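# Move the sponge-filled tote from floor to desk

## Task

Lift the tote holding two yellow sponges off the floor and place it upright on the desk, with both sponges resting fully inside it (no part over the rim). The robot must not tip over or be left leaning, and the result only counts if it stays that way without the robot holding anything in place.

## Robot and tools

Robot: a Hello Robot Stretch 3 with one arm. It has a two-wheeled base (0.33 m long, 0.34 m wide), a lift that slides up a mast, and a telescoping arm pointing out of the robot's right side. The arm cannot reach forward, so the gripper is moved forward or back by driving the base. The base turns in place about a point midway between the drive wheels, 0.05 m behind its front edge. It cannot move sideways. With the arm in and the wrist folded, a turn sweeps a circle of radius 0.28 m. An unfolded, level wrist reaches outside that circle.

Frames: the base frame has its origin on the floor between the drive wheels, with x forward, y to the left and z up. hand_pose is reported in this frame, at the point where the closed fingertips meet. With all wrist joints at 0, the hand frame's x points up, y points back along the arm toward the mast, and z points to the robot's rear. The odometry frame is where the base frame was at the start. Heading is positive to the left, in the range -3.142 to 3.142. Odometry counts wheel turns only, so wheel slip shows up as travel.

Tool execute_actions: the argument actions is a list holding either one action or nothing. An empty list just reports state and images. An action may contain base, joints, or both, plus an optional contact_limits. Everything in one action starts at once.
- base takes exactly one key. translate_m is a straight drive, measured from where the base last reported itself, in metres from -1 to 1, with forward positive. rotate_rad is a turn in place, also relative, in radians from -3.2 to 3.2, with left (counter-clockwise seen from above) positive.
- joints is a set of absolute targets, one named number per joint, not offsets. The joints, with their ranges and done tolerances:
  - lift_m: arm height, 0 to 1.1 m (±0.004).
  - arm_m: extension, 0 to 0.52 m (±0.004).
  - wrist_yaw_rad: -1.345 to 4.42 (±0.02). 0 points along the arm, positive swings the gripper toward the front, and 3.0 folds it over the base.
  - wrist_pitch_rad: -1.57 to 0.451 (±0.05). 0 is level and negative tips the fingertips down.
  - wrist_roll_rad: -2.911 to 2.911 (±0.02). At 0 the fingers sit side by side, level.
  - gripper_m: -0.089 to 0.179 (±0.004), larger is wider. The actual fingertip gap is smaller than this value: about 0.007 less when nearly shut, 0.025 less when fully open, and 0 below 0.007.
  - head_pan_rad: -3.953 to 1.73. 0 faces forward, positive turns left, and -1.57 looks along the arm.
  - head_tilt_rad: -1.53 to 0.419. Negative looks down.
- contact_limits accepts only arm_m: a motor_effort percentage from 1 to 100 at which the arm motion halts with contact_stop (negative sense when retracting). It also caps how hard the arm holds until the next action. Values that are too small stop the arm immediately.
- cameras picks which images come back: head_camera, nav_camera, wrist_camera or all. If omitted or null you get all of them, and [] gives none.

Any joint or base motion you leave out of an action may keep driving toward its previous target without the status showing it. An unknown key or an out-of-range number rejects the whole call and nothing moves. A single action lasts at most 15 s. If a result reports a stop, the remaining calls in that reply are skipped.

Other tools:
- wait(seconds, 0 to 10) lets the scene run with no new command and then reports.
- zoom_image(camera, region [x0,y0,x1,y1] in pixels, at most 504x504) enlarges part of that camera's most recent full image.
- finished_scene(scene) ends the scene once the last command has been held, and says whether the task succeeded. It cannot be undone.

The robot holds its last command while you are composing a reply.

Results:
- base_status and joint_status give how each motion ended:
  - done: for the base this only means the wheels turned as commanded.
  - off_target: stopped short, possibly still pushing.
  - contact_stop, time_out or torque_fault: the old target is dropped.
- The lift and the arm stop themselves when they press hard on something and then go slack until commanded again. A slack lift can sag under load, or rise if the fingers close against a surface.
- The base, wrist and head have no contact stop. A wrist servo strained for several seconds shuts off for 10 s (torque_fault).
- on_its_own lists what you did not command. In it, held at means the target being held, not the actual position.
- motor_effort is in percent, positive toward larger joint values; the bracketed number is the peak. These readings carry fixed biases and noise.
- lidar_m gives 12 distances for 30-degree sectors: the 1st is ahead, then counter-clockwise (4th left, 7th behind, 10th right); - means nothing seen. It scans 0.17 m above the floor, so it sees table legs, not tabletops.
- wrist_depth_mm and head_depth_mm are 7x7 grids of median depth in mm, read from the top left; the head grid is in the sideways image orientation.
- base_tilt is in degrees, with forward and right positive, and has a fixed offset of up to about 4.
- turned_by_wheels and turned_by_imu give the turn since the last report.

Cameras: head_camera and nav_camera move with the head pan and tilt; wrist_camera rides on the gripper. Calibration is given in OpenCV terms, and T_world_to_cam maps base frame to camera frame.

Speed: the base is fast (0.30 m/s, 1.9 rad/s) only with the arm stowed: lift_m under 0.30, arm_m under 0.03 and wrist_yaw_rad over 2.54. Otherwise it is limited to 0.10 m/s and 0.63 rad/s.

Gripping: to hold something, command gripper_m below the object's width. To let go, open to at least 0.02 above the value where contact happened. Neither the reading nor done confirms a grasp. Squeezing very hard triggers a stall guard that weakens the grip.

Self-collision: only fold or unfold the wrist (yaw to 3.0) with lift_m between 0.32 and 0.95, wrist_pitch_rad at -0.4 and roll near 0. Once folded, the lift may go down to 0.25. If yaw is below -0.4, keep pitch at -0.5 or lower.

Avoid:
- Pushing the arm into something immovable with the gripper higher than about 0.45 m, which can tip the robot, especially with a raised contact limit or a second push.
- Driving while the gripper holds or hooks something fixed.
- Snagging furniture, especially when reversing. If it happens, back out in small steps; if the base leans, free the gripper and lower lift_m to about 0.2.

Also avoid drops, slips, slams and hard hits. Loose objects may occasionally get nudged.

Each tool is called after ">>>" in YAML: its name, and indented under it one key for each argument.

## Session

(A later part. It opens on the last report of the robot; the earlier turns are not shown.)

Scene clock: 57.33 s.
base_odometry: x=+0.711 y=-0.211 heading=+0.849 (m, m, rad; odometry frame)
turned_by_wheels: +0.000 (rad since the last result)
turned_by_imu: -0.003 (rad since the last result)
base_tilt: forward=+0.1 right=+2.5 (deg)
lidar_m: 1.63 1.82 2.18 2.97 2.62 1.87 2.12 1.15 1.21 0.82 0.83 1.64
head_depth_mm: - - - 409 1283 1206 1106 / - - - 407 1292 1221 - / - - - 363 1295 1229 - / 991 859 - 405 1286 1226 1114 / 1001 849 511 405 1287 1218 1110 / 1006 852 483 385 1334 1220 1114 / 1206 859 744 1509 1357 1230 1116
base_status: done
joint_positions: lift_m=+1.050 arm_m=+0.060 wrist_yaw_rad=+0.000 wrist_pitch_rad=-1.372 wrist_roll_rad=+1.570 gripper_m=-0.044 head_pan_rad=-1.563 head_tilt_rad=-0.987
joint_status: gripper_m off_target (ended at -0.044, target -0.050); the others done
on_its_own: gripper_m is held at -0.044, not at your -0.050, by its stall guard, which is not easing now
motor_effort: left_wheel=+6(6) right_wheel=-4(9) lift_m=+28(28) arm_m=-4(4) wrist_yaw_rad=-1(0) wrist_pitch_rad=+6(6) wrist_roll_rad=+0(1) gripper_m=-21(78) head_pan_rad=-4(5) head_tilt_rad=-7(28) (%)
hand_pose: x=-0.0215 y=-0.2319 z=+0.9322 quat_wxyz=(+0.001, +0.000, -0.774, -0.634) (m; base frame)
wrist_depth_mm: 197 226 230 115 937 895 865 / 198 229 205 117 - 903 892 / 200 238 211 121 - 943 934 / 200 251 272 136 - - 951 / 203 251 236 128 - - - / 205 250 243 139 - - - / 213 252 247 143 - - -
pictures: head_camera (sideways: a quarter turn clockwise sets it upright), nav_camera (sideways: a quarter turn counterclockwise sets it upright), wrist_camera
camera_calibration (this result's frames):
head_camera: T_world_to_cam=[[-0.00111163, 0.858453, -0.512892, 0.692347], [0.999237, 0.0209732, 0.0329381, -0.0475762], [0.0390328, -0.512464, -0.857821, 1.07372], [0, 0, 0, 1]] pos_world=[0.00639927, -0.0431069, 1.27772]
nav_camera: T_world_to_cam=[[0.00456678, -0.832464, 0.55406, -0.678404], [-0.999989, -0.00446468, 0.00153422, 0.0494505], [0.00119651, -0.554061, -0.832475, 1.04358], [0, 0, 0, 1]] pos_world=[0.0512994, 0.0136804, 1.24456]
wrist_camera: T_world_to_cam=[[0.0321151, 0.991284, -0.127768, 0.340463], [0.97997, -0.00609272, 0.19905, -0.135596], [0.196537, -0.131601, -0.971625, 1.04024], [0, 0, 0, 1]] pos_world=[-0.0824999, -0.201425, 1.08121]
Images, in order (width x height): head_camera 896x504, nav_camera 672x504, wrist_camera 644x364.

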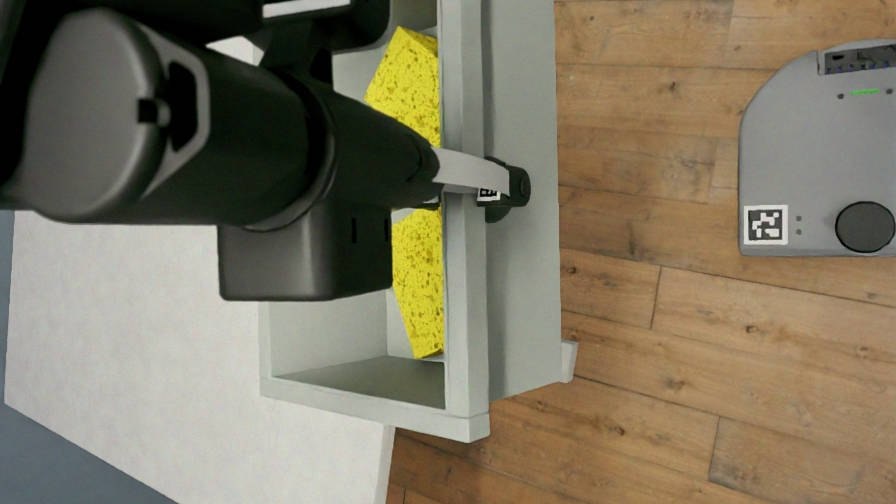

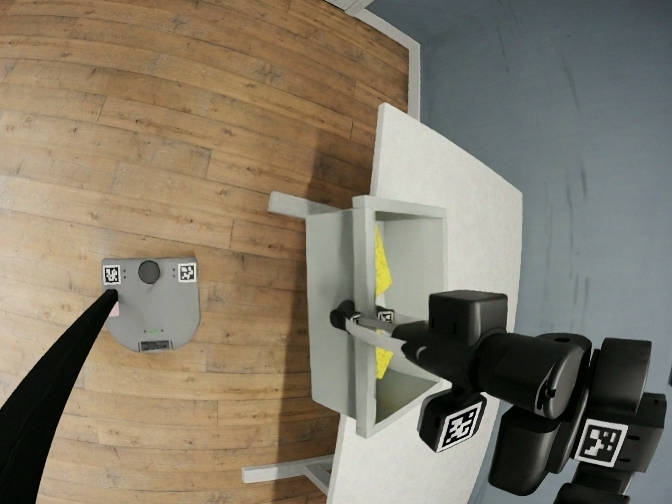

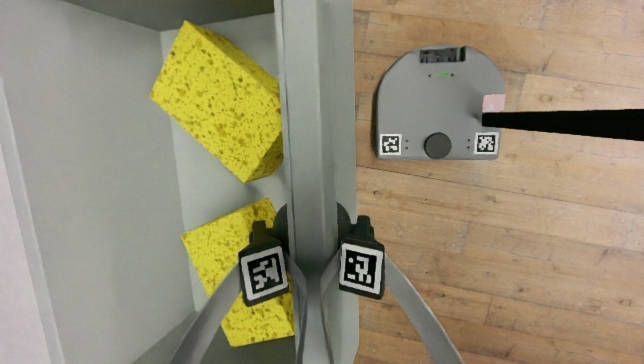

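>>> execute_actions:
  actions:
    - {"base":{"rotate_rad":-0.13},"joints":{"arm_m":0.42,"lift_m":0.98,"head_tilt_rad":-0.7,"wrist_pitch_rad":-1.28}}

Scene clock: 61.33 s.
base_odometry: x=+0.711 y=-0.211 heading=+0.720 (m, m, rad; odometry frame)
turned_by_wheels: -0.130 (rad since the last result)
turned_by_imu: -0.132 (rad since the last result)
base_tilt: forward=+0.0 right=+2.5 (deg)
lidar_m: 1.63 1.73 2.18 2.96 2.91 2.15 1.86 1.15 1.24 1.21 0.82 1.68
head_depth_mm: 979 1175 1035 824 685 1324 1153 / - 1173 803 746 685 1333 1156 / - - 838 748 704 1336 1165 / 1019 1145 838 745 711 1338 1163 / 1036 1174 852 791 709 1349 1172 / 1039 1188 1063 841 714 1329 1166 / 1043 1188 1068 845 718 1354 1175
base_status: done
joint_positions: lift_m=+0.980 arm_m=+0.420 wrist_yaw_rad=+0.000 wrist_pitch_rad=-1.309 wrist_roll_rad=+1.571 gripper_m=-0.044 head_pan_rad=-1.563 head_tilt_rad=-0.705
joint_status: all done
on_its_own: gripper_m is held at -0.044, not at your -0.050, by its stall guard, which is not easing now
motor_effort: left_wheel=+5(10) right_wheel=-4(11) lift_m=+18(27) arm_m=+3(3) wrist_yaw_rad=+1(0) wrist_pitch_rad=+8(11) wrist_roll_rad=+0(0) gripper_m=-22(22) head_pan_rad=-4(3) head_tilt_rad=+2(27) (%)
hand_pose: x=-0.0215 y=-0.6075 z=+0.8650 quat_wxyz=(+0.000, +0.000, -0.793, -0.609) (m; base frame)
wrist_depth_mm: 198 226 233 113 256 244 237 / 197 226 206 117 264 251 243 / 198 238 209 132 273 259 249 / 199 248 272 135 283 269 828 / 203 250 238 127 290 276 868 / 205 252 243 137 303 286 904 / 214 251 248 141 317 298 944
pictures: head_camera (sideways: a quarter turn clockwise sets it upright), nav_camera (sideways: a quarter turn counterclockwise sets it upright), wrist_camera
camera_calibration (this result's frames):
head_camera: T_world_to_cam=[[0.000234728, 0.681387, -0.731923, 0.977723], [0.999172, 0.029616, 0.0278916, -0.0410169], [0.0406816, -0.731324, -0.680816, 0.843552], [0, 0, 0, 1]] pos_world=[0.00643645, -0.0480836, 1.29107]
nav_camera: T_world_to_cam=[[0.00314172, -0.64495, 0.764219, -0.952243], [-0.999991, -0.00415011, 0.000608572, 0.0506552], [0.00277909, -0.764214, -0.644957, 0.799716], [0, 0, 0, 1]] pos_world=[0.051424, -0.00278439, 1.24347]
wrist_camera: T_world_to_cam=[[0.0335545, 0.981271, -0.189689, 0.751669], [0.979929, 0.00501533, 0.199286, -0.117942], [0.196505, -0.192569, -0.961407, 0.879629], [0, 0, 0, 1]] pos_world=[-0.0824981, -0.56761, 1.01177]
Images, in order (width x height): head_camera 896x504, nav_camera 672x504, wrist_camera 644x364.

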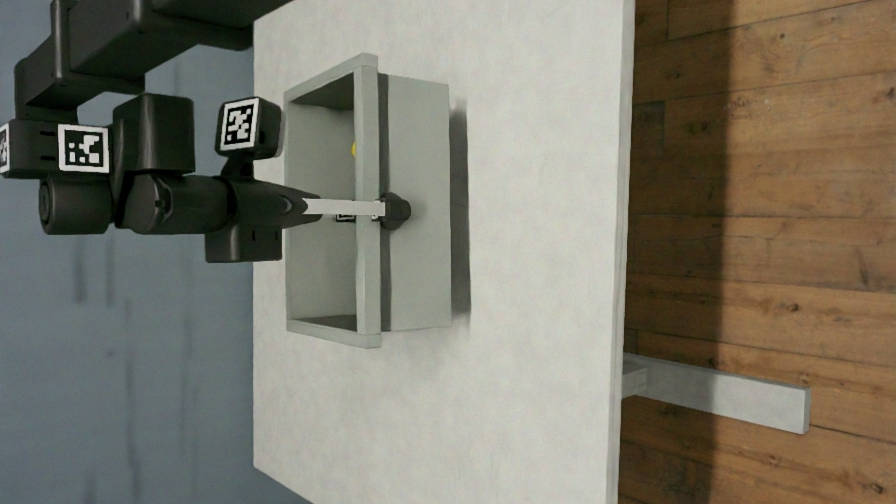

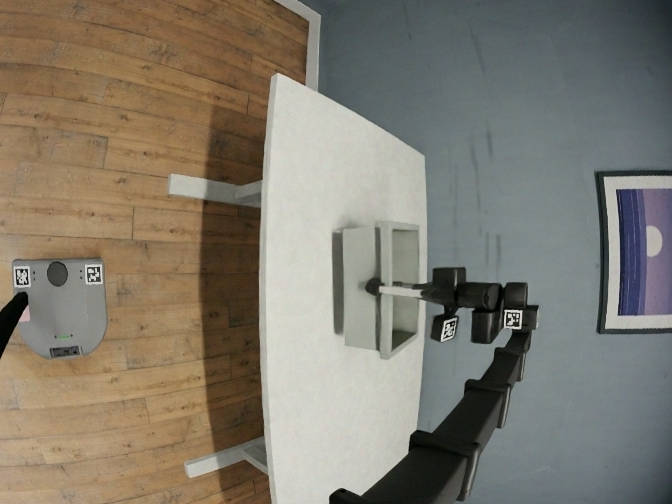

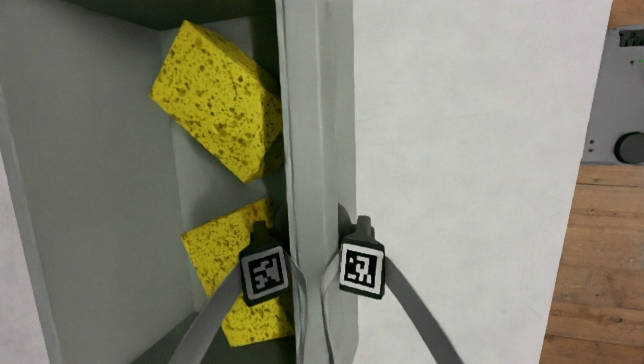

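>>> execute_actions:
  actions:
    - {"joints":{"lift_m":0.952}}
  cameras: ["head_camera","wrist_camera"]

Scene clock: 62.47 s.
base_odometry: x=+0.711 y=-0.211 heading=+0.720 (m, m, rad; odometry frame)
turned_by_wheels: +0.000 (rad since the last result)
turned_by_imu: +0.000 (rad since the last result)
base_tilt: forward=+0.0 right=+2.4 (deg)
lidar_m: 1.62 1.73 2.18 2.96 2.90 2.15 1.86 1.15 1.24 1.20 0.82 1.68
head_depth_mm: 994 - 996 824 683 1326 1158 / 981 1201 855 749 686 1330 1162 / 989 - 873 752 705 1328 1157 / 1029 1171 873 751 709 1342 1169 / 1036 1177 1015 770 713 1344 1172 / 1034 1182 1063 841 713 1325 1174 / 1043 1193 1069 848 717 1350 1176
base_status: not commanded
joint_positions: lift_m=+0.952 arm_m=+0.420 wrist_yaw_rad=+0.000 wrist_pitch_rad=-1.309 wrist_roll_rad=+1.571 gripper_m=-0.044 head_pan_rad=-1.563 head_tilt_rad=-0.705
joint_status: all done
on_its_own: gripper_m is held at -0.044, not at your -0.050, by its stall guard, which is not easing now
motor_effort: left_wheel=+5(5) right_wheel=-4(4) lift_m=+18(19) arm_m=+3(3) wrist_yaw_rad=+1(0) wrist_pitch_rad=+8(8) wrist_roll_rad=+0(0) gripper_m=-22(22) head_pan_rad=-4(5) head_tilt_rad=+2(2) (%)
hand_pose: x=-0.0215 y=-0.6075 z=+0.8370 quat_wxyz=(+0.000, +0.000, -0.793, -0.609) (m; base frame)
wrist_depth_mm: 197 225 231 114 232 222 211 / 198 226 206 117 239 227 217 / 199 236 211 132 248 234 225 / 198 252 272 135 257 242 235 / 203 251 236 128 264 252 848 / 204 251 244 137 273 259 877 / 214 251 246 142 286 266 914
pictures: head_camera (sideways: a quarter turn clockwise sets it upright), wrist_camera
camera_calibration (this result's frames):
head_camera: T_world_to_cam=[[0.000234647, 0.681387, -0.731923, 0.977723], [0.999172, 0.0296161, 0.0278916, -0.0410169], [0.0406816, -0.731324, -0.680816, 0.843552], [0, 0, 0, 1]] pos_world=[0.00643646, -0.0480836, 1.29107]
wrist_camera: T_world_to_cam=[[0.0335544, 0.981271, -0.189689, 0.746359], [0.979929, 0.00501543, 0.199286, -0.112363], [0.196505, -0.192569, -0.961407, 0.852712], [0, 0, 0, 1]] pos_world=[-0.0824981, -0.567611, 0.983771]
Images, in order (width x height): head_camera 896x504, wrist_camera 644x364.

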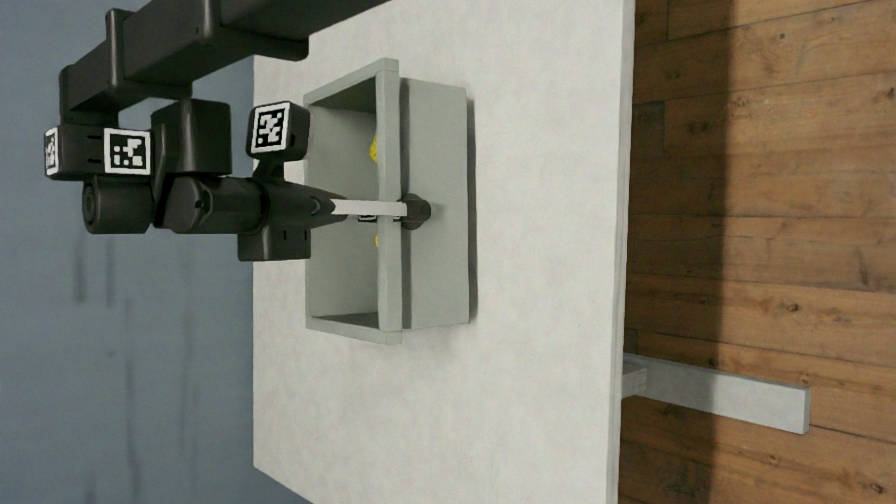

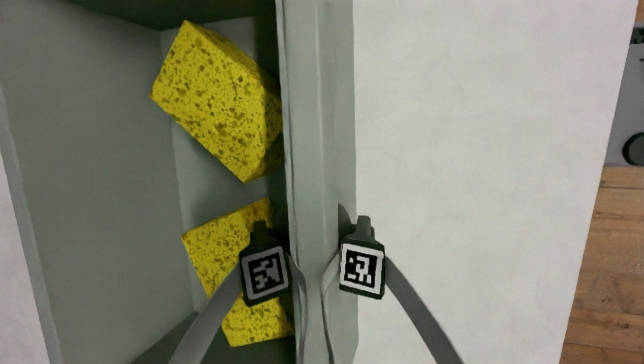

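>>> execute_actions:
  actions:
    - {"joints":{"lift_m":0.932}}
  cameras: ["head_camera","wrist_camera"]

Scene clock: 63.50 s.
base_odometry: x=+0.711 y=-0.211 heading=+0.720 (m, m, rad; odometry frame)
turned_by_wheels: +0.000 (rad since the last result)
turned_by_imu: +0.000 (rad since the last result)
base_tilt: forward=+0.0 right=+2.5 (deg)
lidar_m: 1.62 1.73 2.17 2.97 2.91 2.15 1.87 1.15 1.24 1.20 0.82 1.68
head_depth_mm: 1014 - - 801 684 1331 1156 / 1004 - 880 761 687 1329 1161 / 1004 - 884 763 706 1336 1158 / 1028 1174 893 765 708 1332 1169 / 1029 1178 1021 773 711 1352 1169 / 1038 1187 1064 841 714 1319 1172 / 1044 1198 1068 845 717 1356 1173
base_status: not commanded
joint_positions: lift_m=+0.932 arm_m=+0.420 wrist_yaw_rad=+0.000 wrist_pitch_rad=-1.295 wrist_roll_rad=+1.571 gripper_m=-0.044 head_pan_rad=-1.563 head_tilt_rad=-0.705
joint_status: all done
on_its_own: gripper_m is held at -0.044, not at your -0.050, by its stall guard, which is not easing now
motor_effort: left_wheel=+5(5) right_wheel=-4(4) lift_m=+15(17) arm_m=+3(3) wrist_yaw_rad=+0(0) wrist_pitch_rad=+4(8) wrist_roll_rad=+0(0) gripper_m=-21(22) head_pan_rad=-4(5) head_tilt_rad=+3(3) (%)
hand_pose: x=-0.0215 y=-0.6110 z=+0.8178 quat_wxyz=(+0.000, +0.000, -0.797, -0.604) (m; base frame)
wrist_depth_mm: 197 228 232 111 215 203 193 / 199 218 202 115 223 210 199 / 199 240 205 119 232 217 205 / 201 254 262 193 236 222 214 / 201 255 228 126 246 230 219 / 201 256 235 133 251 240 230 / 205 250 245 146 266 246 875
pictures: head_camera (sideways: a quarter turn clockwise sets it upright), wrist_camera
camera_calibration (this result's frames):
head_camera: T_world_to_cam=[[0.000234761, 0.681372, -0.731937, 0.977741], [0.999172, 0.0296167, 0.0278911, -0.0410163], [0.0406817, -0.731338, -0.680801, 0.843533], [0, 0, 0, 1]] pos_world=[0.00643646, -0.0480839, 1.29107]
wrist_camera: T_world_to_cam=[[0.0335505, 0.978555, -0.203233, 0.755562], [0.979929, 0.00777259, 0.199195, -0.106748], [0.196503, -0.205837, -0.958654, 0.823167], [0, 0, 0, 1]] pos_world=[-0.0824984, -0.569091, 0.963951]
Images, in order (width x height): head_camera 896x504, wrist_camera 644x364.

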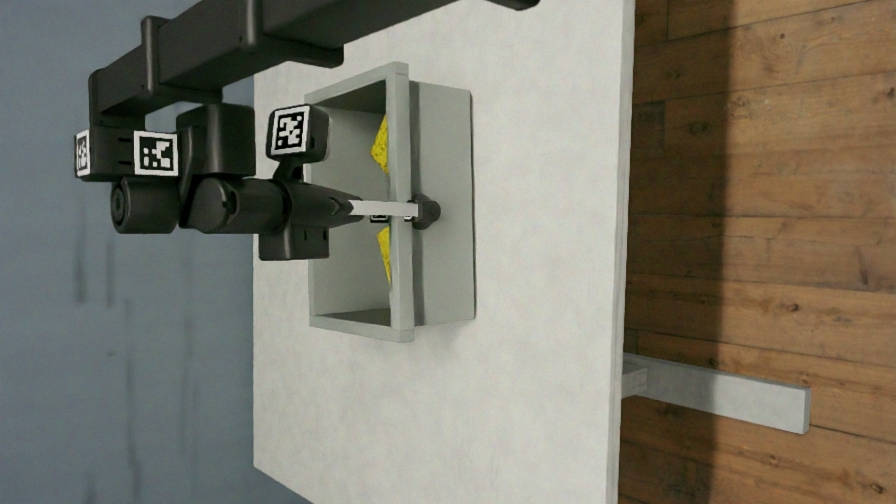

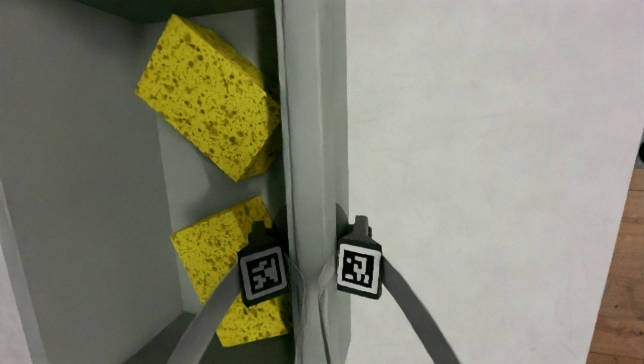

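The tote has touched down on the desk, so I'll release it and lift clear.

>>> execute_actions:
  actions:
    - {"joints":{"gripper_m":0.075,"lift_m":0.926}}
  cameras: []

>>> execute_actions:
  actions:
    - {"joints":{"lift_m":1.03}}
  cameras: ["head_camera","wrist_camera"]

Scene clock: 65.27 s.
base_odometry: x=+0.711 y=-0.211 heading=+0.720 (m, m, rad; odometry frame)
turned_by_wheels: +0.000 (rad since the last result)
turned_by_imu: +0.000 (rad since the last result)
base_tilt: forward=+0.0 right=+2.5 (deg)
lidar_m: 1.63 1.73 2.18 2.97 2.90 2.14 1.86 1.15 1.23 1.21 0.82 1.68
head_depth_mm: 1015 - - 799 682 1321 1156 / 1003 - 900 760 688 1325 1159 / 1011 - 883 765 705 1333 1163 / 1030 1166 899 768 709 1338 1167 / 1031 1175 1024 779 710 1348 1176 / 1041 1181 1067 843 715 1327 1168 / 1043 1181 1073 846 718 1354 1177
base_status: not commanded
joint_positions: lift_m=+0.926 arm_m=+0.420 wrist_yaw_rad=+0.000 wrist_pitch_rad=-1.281 wrist_roll_rad=+1.571 gripper_m=+0.075 head_pan_rad=-1.563 head_tilt_rad=-0.705
joint_status: all done
motor_effort: left_wheel=+5(5) right_wheel=-4(4) lift_m=+16(15) arm_m=+3(3) wrist_yaw_rad=+0(1) wrist_pitch_rad=+0(4) wrist_roll_rad=+0(1) gripper_m=+1(80) head_pan_rad=-5(5) head_tilt_rad=+2(3) (%)
hand_pose: x=-0.0215 y=-0.6147 z=+0.8124 quat_wxyz=(+0.000, +0.000, -0.802, -0.598) (m; base frame)
wrist_depth_mm: 191 220 228 113 210 197 188 / 189 215 201 117 216 203 193 / 190 232 206 195 225 210 198 / 193 246 264 238 230 215 204 / 192 245 236 247 234 225 210 / 197 234 228 230 254 233 222 / 197 248 247 229 258 237 228
pictures: none
No camera images: the call's "cameras" was empty. Leave "cameras" out to get every camera's image.

Scene clock: 67.03 s.
base_odometry: x=+0.711 y=-0.211 heading=+0.720 (m, m, rad; odometry frame)
turned_by_wheels: +0.000 (rad since the last result)
turned_by_imu: +0.000 (rad since the last result)
base_tilt: forward=+0.1 right=+2.5 (deg)
lidar_m: 1.63 1.74 2.18 2.97 2.91 2.15 1.87 1.15 1.24 1.21 0.82 1.68
head_depth_mm: 1045 1148 1034 823 685 1327 1156 / - 1177 900 761 687 1337 1161 / - 1211 903 762 708 1340 1167 / 1029 1182 901 765 708 1338 1166 / 1031 1179 1019 782 713 1339 1173 / 1036 1182 1066 841 713 1319 1171 / 1045 1186 1065 847 716 1352 1177
base_status: not commanded
joint_positions: lift_m=+1.030 arm_m=+0.420 wrist_yaw_rad=+0.000 wrist_pitch_rad=-1.281 wrist_roll_rad=+1.571 gripper_m=+0.075 head_pan_rad=-1.563 head_tilt_rad=-0.705
joint_status: all done
motor_effort: left_wheel=+5(5) right_wheel=-4(4) lift_m=+25(26) arm_m=+3(2) wrist_yaw_rad=+1(1) wrist_pitch_rad=+0(0) wrist_roll_rad=+0(0) gripper_m=+0(0) head_pan_rad=-5(5) head_tilt_rad=+2(2) (%)
hand_pose: x=-0.0215 y=-0.6147 z=+0.9159 quat_wxyz=(+0.000, +0.000, -0.802, -0.598) (m; base frame)
wrist_depth_mm: 396 255 267 248 301 283 277 / 407 286 308 320 313 293 279 / 428 288 351 300 320 300 - / 448 408 351 349 328 310 872 / 472 433 336 323 338 323 894 / 488 460 338 330 356 337 941 / 523 471 297 268 365 355 -
pictures: head_camera (sideways: a quarter turn clockwise sets it upright), wrist_camera
camera_calibration (this result's frames):
head_camera: T_world_to_cam=[[0.000234599, 0.681372, -0.731937, 0.977741], [0.999172, 0.0296169, 0.0278911, -0.0410163], [0.0406819, -0.731338, -0.680801, 0.843533], [0, 0, 0, 1]] pos_world=[0.00643647, -0.0480839, 1.29107]
wrist_camera: T_world_to_cam=[[0.0335467, 0.975478, -0.217525, 0.790357], [0.97993, 0.0106886, 0.199057, -0.12435], [0.196501, -0.219837, -0.955541, 0.905029], [0, 0, 0, 1]] pos_world=[-0.0824987, -0.570689, 1.06147]
Images, in order (width x height): head_camera 896x504, wrist_camera 644x364.

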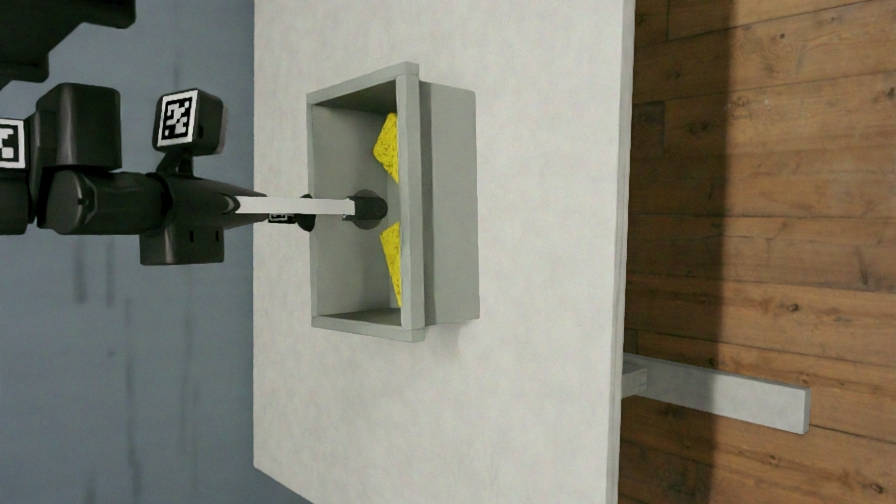

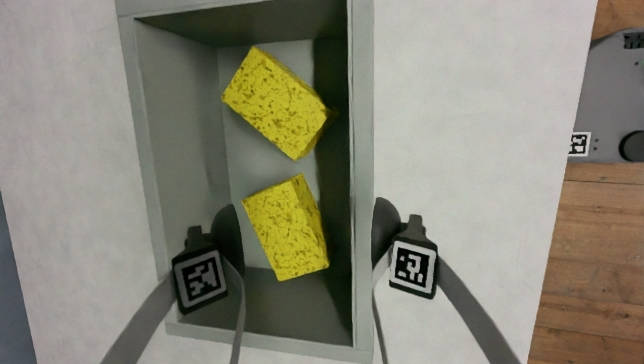

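>>> finished_scene:
  scene: 1

The scene is finished: the task was done.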